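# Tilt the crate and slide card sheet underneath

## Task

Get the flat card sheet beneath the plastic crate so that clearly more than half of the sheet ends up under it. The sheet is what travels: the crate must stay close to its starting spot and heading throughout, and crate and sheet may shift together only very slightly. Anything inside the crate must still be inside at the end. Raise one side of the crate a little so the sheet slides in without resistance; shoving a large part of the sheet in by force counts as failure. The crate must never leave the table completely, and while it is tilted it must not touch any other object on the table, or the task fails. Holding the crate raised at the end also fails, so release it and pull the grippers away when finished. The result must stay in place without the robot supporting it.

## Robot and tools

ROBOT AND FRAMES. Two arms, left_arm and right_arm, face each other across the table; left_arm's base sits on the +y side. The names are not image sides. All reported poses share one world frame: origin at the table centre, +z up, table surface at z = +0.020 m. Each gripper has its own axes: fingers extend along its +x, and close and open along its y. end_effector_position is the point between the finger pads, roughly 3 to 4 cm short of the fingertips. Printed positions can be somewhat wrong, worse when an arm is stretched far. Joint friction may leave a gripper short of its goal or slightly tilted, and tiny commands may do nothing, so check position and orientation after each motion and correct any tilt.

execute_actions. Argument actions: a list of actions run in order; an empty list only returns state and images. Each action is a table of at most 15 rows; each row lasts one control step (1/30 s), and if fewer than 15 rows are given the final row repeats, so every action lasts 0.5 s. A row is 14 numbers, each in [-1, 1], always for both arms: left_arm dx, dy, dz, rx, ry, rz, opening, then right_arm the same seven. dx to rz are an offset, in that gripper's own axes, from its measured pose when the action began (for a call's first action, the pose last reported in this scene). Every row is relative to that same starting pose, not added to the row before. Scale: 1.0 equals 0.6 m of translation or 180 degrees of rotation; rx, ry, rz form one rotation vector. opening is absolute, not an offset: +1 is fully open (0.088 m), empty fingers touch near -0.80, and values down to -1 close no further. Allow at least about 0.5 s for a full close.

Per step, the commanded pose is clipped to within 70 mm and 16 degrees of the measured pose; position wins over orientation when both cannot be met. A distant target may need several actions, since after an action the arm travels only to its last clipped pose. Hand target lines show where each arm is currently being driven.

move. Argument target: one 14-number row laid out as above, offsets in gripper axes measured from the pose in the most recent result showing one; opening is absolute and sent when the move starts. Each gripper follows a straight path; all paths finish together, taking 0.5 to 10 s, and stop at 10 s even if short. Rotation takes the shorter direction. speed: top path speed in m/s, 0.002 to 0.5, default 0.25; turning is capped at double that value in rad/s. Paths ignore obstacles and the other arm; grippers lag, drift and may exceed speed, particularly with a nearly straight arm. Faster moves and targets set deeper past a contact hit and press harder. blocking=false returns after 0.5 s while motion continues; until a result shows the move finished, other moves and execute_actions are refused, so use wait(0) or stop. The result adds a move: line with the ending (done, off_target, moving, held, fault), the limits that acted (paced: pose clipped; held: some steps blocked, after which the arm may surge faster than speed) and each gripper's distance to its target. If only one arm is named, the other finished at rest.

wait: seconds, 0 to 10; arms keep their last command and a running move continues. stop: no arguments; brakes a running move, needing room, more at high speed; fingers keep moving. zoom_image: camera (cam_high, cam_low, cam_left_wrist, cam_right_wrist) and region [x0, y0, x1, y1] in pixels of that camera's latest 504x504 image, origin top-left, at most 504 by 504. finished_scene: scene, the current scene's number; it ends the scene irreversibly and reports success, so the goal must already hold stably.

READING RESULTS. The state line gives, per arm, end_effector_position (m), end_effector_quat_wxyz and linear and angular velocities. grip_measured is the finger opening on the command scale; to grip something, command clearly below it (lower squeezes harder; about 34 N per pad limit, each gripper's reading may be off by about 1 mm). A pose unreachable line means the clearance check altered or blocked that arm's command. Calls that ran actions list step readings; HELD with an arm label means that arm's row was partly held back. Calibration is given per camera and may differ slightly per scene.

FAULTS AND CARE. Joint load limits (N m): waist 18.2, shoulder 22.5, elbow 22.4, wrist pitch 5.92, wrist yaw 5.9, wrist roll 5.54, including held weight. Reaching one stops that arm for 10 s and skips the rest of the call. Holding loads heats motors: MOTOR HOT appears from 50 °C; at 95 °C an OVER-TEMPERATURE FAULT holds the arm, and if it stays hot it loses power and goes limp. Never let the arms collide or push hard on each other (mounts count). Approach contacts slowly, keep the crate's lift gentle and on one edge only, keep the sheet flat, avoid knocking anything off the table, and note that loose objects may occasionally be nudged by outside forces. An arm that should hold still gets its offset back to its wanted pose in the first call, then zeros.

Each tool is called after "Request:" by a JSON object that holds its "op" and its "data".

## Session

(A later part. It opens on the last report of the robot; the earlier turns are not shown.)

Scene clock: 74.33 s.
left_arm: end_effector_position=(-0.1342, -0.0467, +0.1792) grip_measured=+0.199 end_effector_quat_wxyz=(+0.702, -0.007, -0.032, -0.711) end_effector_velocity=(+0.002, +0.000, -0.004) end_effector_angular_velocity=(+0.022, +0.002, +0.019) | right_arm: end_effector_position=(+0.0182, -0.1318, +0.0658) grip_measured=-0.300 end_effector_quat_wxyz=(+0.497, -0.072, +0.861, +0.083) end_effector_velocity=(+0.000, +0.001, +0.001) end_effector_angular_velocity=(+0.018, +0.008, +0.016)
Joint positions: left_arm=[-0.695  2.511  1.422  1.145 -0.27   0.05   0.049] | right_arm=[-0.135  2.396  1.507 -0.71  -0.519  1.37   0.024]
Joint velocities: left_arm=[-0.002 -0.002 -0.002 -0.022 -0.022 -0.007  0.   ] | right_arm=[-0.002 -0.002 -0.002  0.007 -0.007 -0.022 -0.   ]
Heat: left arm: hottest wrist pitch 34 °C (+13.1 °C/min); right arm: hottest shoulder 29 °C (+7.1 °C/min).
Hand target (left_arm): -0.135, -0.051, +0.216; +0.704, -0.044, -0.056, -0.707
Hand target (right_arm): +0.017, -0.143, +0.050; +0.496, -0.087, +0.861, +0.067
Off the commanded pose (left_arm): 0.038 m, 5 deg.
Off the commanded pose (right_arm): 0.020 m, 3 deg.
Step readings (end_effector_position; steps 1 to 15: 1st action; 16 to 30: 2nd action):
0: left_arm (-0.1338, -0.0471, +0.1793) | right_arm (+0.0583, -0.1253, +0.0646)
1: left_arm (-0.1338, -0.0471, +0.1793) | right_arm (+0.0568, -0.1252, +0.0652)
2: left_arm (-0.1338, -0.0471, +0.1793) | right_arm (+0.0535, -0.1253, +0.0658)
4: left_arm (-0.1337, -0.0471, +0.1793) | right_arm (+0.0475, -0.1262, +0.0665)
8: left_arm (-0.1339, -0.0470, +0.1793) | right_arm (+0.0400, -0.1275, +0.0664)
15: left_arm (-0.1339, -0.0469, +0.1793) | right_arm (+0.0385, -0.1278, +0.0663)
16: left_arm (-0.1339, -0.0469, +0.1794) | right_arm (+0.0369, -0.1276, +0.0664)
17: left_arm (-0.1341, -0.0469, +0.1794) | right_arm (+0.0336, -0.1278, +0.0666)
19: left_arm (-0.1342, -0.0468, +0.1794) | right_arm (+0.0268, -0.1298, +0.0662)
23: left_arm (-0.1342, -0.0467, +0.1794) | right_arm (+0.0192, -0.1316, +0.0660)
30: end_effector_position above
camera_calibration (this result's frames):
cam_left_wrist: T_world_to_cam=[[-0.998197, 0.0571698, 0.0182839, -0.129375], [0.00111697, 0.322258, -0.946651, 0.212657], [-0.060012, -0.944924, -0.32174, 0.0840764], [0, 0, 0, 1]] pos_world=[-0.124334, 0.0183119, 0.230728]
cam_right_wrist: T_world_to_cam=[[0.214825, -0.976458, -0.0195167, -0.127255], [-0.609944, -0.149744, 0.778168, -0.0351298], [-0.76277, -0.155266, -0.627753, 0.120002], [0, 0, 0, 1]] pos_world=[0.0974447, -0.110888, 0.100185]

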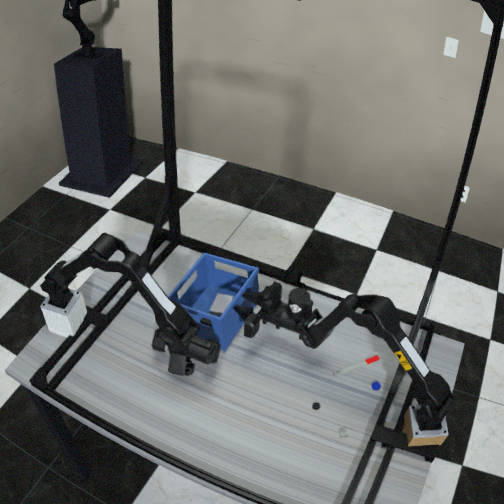

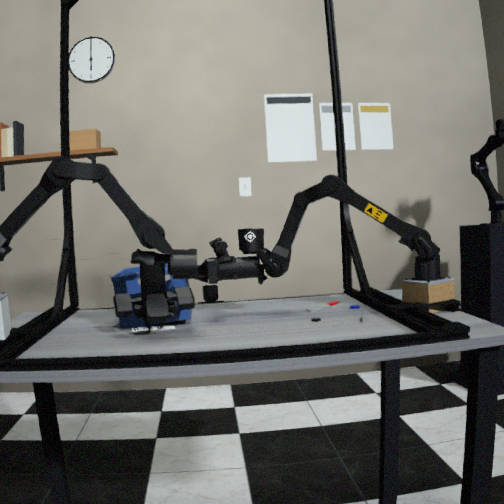

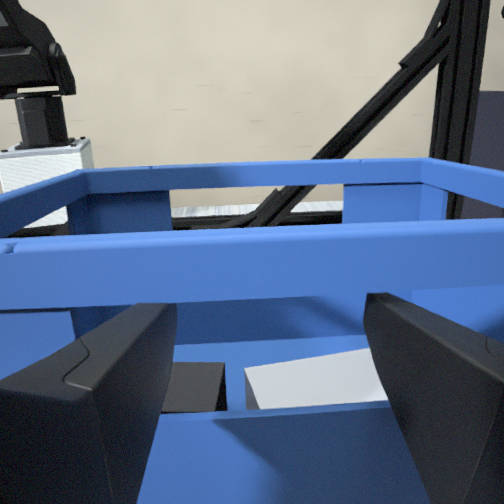

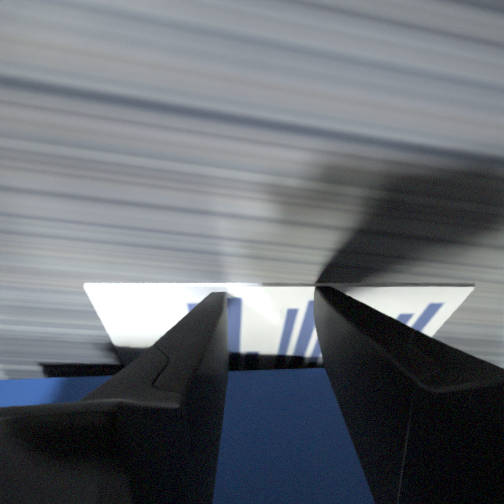

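Request:
{"op": "execute_actions", "data": {"actions": [[[0.012,0,0.062,-0.005,-0.028,0,0.2,-0.03,0,-0.01,0,0,0,-0.3]],[[0.008,0,0.045,0,-0.025,0,0.2,-0.05,0,0,0,0,0,-0.3]],[[0.004,0,0.035,0,-0.02,0,0.2,-0.05,0,0,0,0,0,-0.3]],[[0,0,0.028,0,-0.02,0,0.2,-0.05,0,0,0,0,0,-0.3]],[[0,0,0.022,0,-0.015,0,0.2,-0.05,0,0,0,0,0,-0.3]],[[0,0,0.015,0,-0.01,0,0.2,-0.05,0,0,0,0,0,-0.3]],[[0,0,0.005,0,-0.005,0,0.2,0,0,0,0,0,0,-0.3]],[[0,0,-0.008,0,0,0,0.2,0,0,0,0,0,0,-0.3]]]}}

Request:
{"op": "move", "data": {"target": [-0.2,0,0,0,0,0,0.2,-0.05,-0.15,0.05,0,0,0,-0.3], "speed": 0.08}}

Scene clock: 83.33 s.
left_arm: end_effector_position=(-0.1326, -0.0350, +0.1543) grip_measured=+0.200 end_effector_quat_wxyz=(+0.698, -0.003, -0.037, -0.715) end_effector_velocity=(+0.005, -0.000, -0.007) end_effector_angular_velocity=(+0.026, +0.001, +0.024) | right_arm: end_effector_position=(+0.0935, -0.1346, +0.1888) grip_measured=-0.300 end_effector_quat_wxyz=(+0.489, -0.079, +0.867, +0.043) end_effector_velocity=(+0.001, -0.004, +0.004) end_effector_angular_velocity=(-0.012, +0.010, -0.002)
Joint positions: left_arm=[-0.695  2.557  1.372  1.245 -0.259  0.064  0.049] | right_arm=[-0.32   2.27   1.809 -1.305 -0.51   1.189  0.024]
Joint velocities: left_arm=[ 0.002  0.002 -0.002 -0.022 -0.022 -0.007 -0.   ] | right_arm=[-0.007 -0.007 -0.002 -0.022 -0.007 -0.007 -0.   ]
Heat: left arm: hottest wrist pitch 37 °C (+15.2 °C/min); right arm: hottest shoulder 30 °C (+7.1 °C/min).
Hand target (left_arm): -0.132, -0.035, +0.152; +0.698, -0.004, -0.038, -0.715
Hand target (right_arm): +0.093, -0.135, +0.189; +0.489, -0.079, +0.867, +0.043
Off the commanded pose (left_arm): 0.002 m, 0 deg.
Off the commanded pose (right_arm): 0.000 m, 0 deg.
Step readings (end_effector_position; steps 1 to 15: 1st action; 16 to 30: 2nd action; 31 to 45: 3rd action; 46 to 60: 4th action; 61 to 75: 5th action; 76 to 90: 6th action; 91 to 105: 7th action; 106 to 120: 8th action):
0: left_arm (-0.1342, -0.0467, +0.1789) | right_arm (+0.0178, -0.1321, +0.0655)
1: left_arm (-0.1342, -0.0467, +0.1789) | right_arm (+0.0177, -0.1324, +0.0663)
2: left_arm (-0.1342, -0.0467, +0.1789) | right_arm (+0.0181, -0.1341, +0.0675)
4: left_arm (-0.1342, -0.0467, +0.1790) | right_arm (+0.0189, -0.1372, +0.0697)
8: left_arm (-0.1342, -0.0467, +0.1790) | right_arm (+0.0203, -0.1369, +0.0751)
15: left_arm (-0.1342, -0.0467, +0.1790) | right_arm (+0.0207, -0.1358, +0.0787)
16: left_arm (-0.1342, -0.0467, +0.1791) | right_arm (+0.0213, -0.1369, +0.0807)
17: left_arm (-0.1341, -0.0467, +0.1792) | right_arm (+0.0231, -0.1395, +0.0830)
19: left_arm (-0.1341, -0.0466, +0.1789) | right_arm (+0.0281, -0.1401, +0.0886)
23: left_arm (-0.1341, -0.0465, +0.1784) | right_arm (+0.0349, -0.1355, +0.0986)
30: left_arm (-0.1341, -0.0464, +0.1781) | right_arm (+0.0353, -0.1365, +0.1002)
31: left_arm (-0.1341, -0.0462, +0.1773) | right_arm (+0.0358, -0.1372, +0.1024)
32: left_arm (-0.1341, -0.0459, +0.1769) | right_arm (+0.0373, -0.1393, +0.1048)
34: left_arm (-0.1340, -0.0451, +0.1755) | right_arm (+0.0422, -0.1398, +0.1102)
38: left_arm (-0.1338, -0.0445, +0.1742) | right_arm (+0.0493, -0.1360, +0.1199)
45: left_arm (-0.1337, -0.0442, +0.1739) | right_arm (+0.0498, -0.1369, +0.1216)
46: left_arm (-0.1336, -0.0438, +0.1728) | right_arm (+0.0502, -0.1378, +0.1239)
47: left_arm (-0.1337, -0.0432, +0.1722) | right_arm (+0.0517, -0.1395, +0.1265)
49: left_arm (-0.1335, -0.0416, +0.1694) | right_arm (+0.0567, -0.1392, +0.1321)
53: left_arm (-0.1331, -0.0403, +0.1666) | right_arm (+0.0638, -0.1359, +0.1413)
60: left_arm (-0.1330, -0.0401, +0.1664) | right_arm (+0.0642, -0.1369, +0.1430)
61: left_arm (-0.1330, -0.0397, +0.1652) | right_arm (+0.0646, -0.1374, +0.1452)
62: left_arm (-0.1330, -0.0391, +0.1643) | right_arm (+0.0659, -0.1389, +0.1486)
64: left_arm (-0.1330, -0.0376, +0.1619) | right_arm (+0.0708, -0.1384, +0.1542)
68: left_arm (-0.1328, -0.0369, +0.1602) | right_arm (+0.0783, -0.1353, +0.1631)
75: left_arm (-0.1329, -0.0369, +0.1602) | right_arm (+0.0788, -0.1361, +0.1649)
76: left_arm (-0.1328, -0.0366, +0.1594) | right_arm (+0.0792, -0.1369, +0.1679)
77: left_arm (-0.1328, -0.0362, +0.1590) | right_arm (+0.0807, -0.1379, +0.1718)
79: left_arm (-0.1327, -0.0359, +0.1584) | right_arm (+0.0858, -0.1369, +0.1780)
83: left_arm (-0.1327, -0.0356, +0.1582) | right_arm (+0.0931, -0.1338, +0.1868)
90: left_arm (-0.1328, -0.0355, +0.1582) | right_arm (+0.0935, -0.1346, +0.1887)
91: left_arm (-0.1327, -0.0354, +0.1575) | right_arm (+0.0935, -0.1346, +0.1888)
92: left_arm (-0.1327, -0.0354, +0.1573) | right_arm (+0.0935, -0.1346, +0.1888)
94: left_arm (-0.1327, -0.0353, +0.1568) | right_arm (+0.0935, -0.1346, +0.1888)
98: left_arm (-0.1327, -0.0352, +0.1567) | right_arm (+0.0935, -0.1346, +0.1888)
105: left_arm (-0.1327, -0.0352, +0.1567) | right_arm (+0.0935, -0.1346, +0.1888)
106: left_arm (-0.1326, -0.0351, +0.1557) | right_arm (+0.0935, -0.1346, +0.1888)
107: left_arm (-0.1326, -0.0351, +0.1552) | right_arm (+0.0935, -0.1346, +0.1888)
109: left_arm (-0.1326, -0.0350, +0.1547) | right_arm (+0.0935, -0.1346, +0.1888)
113: left_arm (-0.1326, -0.0350, +0.1543) | right_arm (+0.0935, -0.1346, +0.1888)
120: end_effector_position above
camera_calibration (this result's frames):
cam_left_wrist: T_world_to_cam=[[-0.997715, 0.0674352, 0.00410623, -0.125404], [0.0177067, 0.31966, -0.947367, 0.187524], [-0.0651985, -0.94513, -0.320124, 0.0863464], [0, 0, 0, 1]] pos_world=[-0.122808, 0.0301211, 0.205811]
cam_right_wrist: T_world_to_cam=[[0.189159, -0.980477, 0.0537061, -0.155698], [-0.602272, -0.0726481, 0.794978, -0.0787884], [-0.775556, -0.182723, -0.604256, 0.247257], [0, 0, 0, 1]] pos_world=[0.173761, -0.113202, 0.220404]

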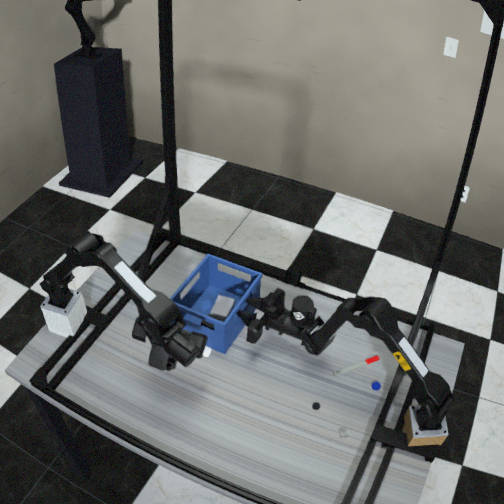

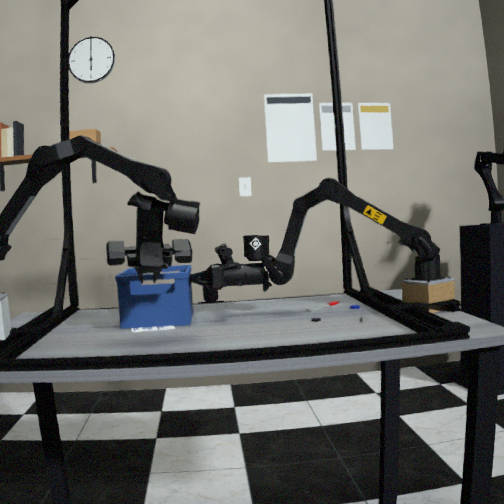

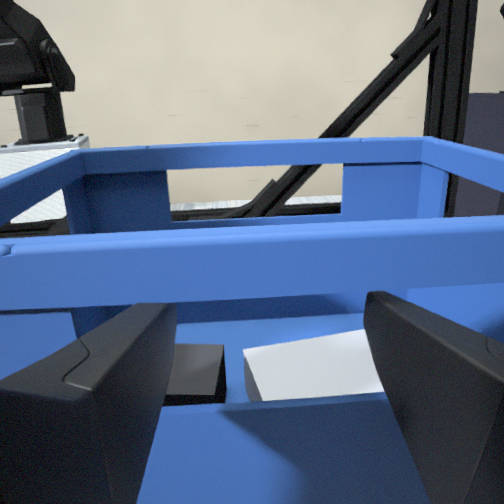

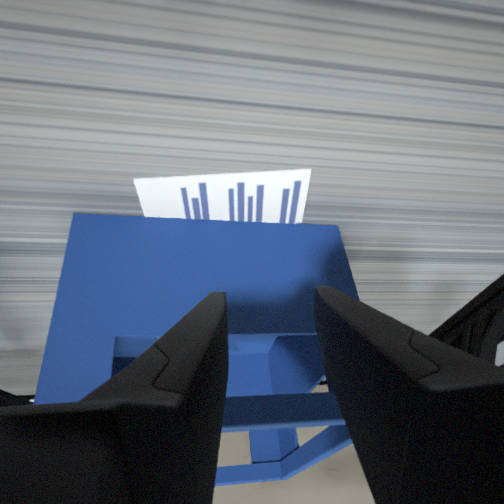

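Scene clock: 85.23 s.
left_arm: end_effector_position=(-0.1289, +0.0830, +0.1415) grip_measured=+0.200 end_effector_quat_wxyz=(+0.699, +0.014, -0.026, -0.714) end_effector_velocity=(-0.001, +0.004, -0.001) end_effector_angular_velocity=(+0.012, +0.003, -0.000) | right_arm: end_effector_position=(+0.1498, -0.2127, +0.1971) grip_measured=-0.300 end_effector_quat_wxyz=(+0.489, -0.079, +0.868, +0.042) end_effector_velocity=(-0.003, -0.002, +0.002) end_effector_angular_velocity=(-0.001, +0.010, +0.007)
Joint positions: left_arm=[-0.783  2.383  0.825  1.576 -0.35   0.063  0.049] | right_arm=[-0.508  2.049  1.481 -1.298 -0.464  0.984  0.024]
Joint velocities: left_arm=[-0.007 -0.012 -0.017 -0.007 -0.007 -0.007 -0.   ] | right_arm=[ 0.002 -0.007 -0.007 -0.007 -0.007 -0.007 -0.   ]
Heat: left arm: hottest wrist pitch 37 °C (+15.2 °C/min); right arm: hottest shoulder 31 °C (+8.1 °C/min).
Hand target (left_arm): -0.129, +0.084, +0.148; +0.699, +0.007, -0.027, -0.714
Hand target (right_arm): +0.150, -0.216, +0.199; +0.490, -0.080, +0.867, +0.043
Off the commanded pose (left_arm): 0.006 m, 2 deg.
Off the commanded pose (right_arm): 0.004 m, 0 deg.
joint sent to its limit (left arm) — the command would take joint 4 (wrist pitch) past its upper limit, so that joint was sent only as far as its limit.
move: done
camera_calibration (this result's frames):
cam_left_wrist: T_world_to_cam=[[-0.997919, 0.0644394, -0.00217042, -0.128529], [0.0251337, 0.357784, -0.933466, 0.13352], [-0.0593755, -0.931578, -0.358659, 0.199053], [0, 0, 0, 1]] pos_world=[-0.119798, 0.145945, 0.195749]
cam_right_wrist: T_world_to_cam=[[0.187415, -0.980683, 0.0560081, -0.243559], [-0.60223, -0.0696708, 0.795276, -0.0565555], [-0.776012, -0.182776, -0.603654, 0.281652], [0, 0, 0, 1]] pos_world=[0.230152, -0.191315, 0.228639]

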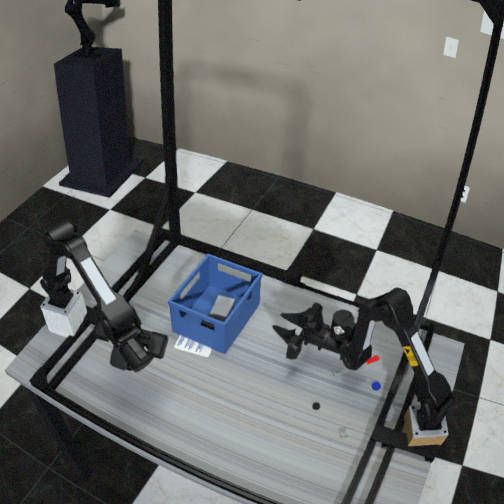

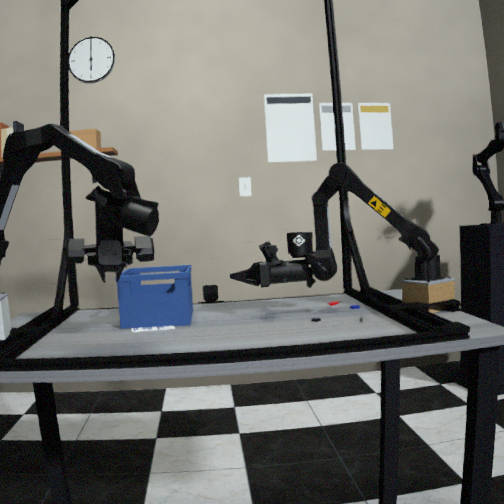

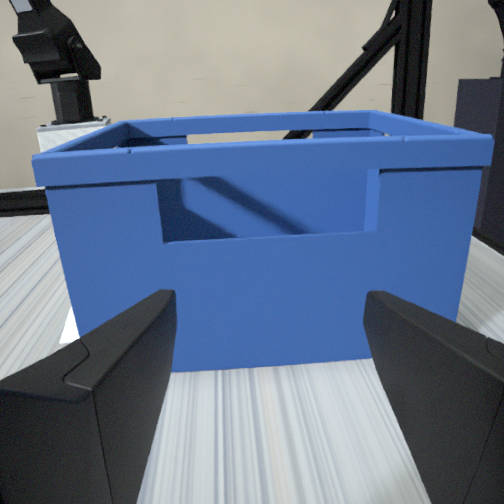

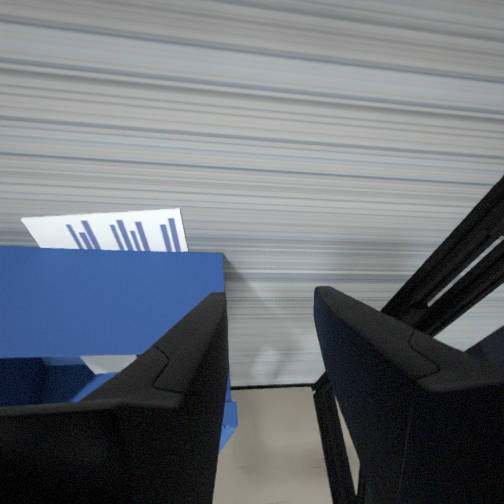

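Request:
{"op": "finished_scene", "data": {"scene": 1}}

The scene is finished: the task was done.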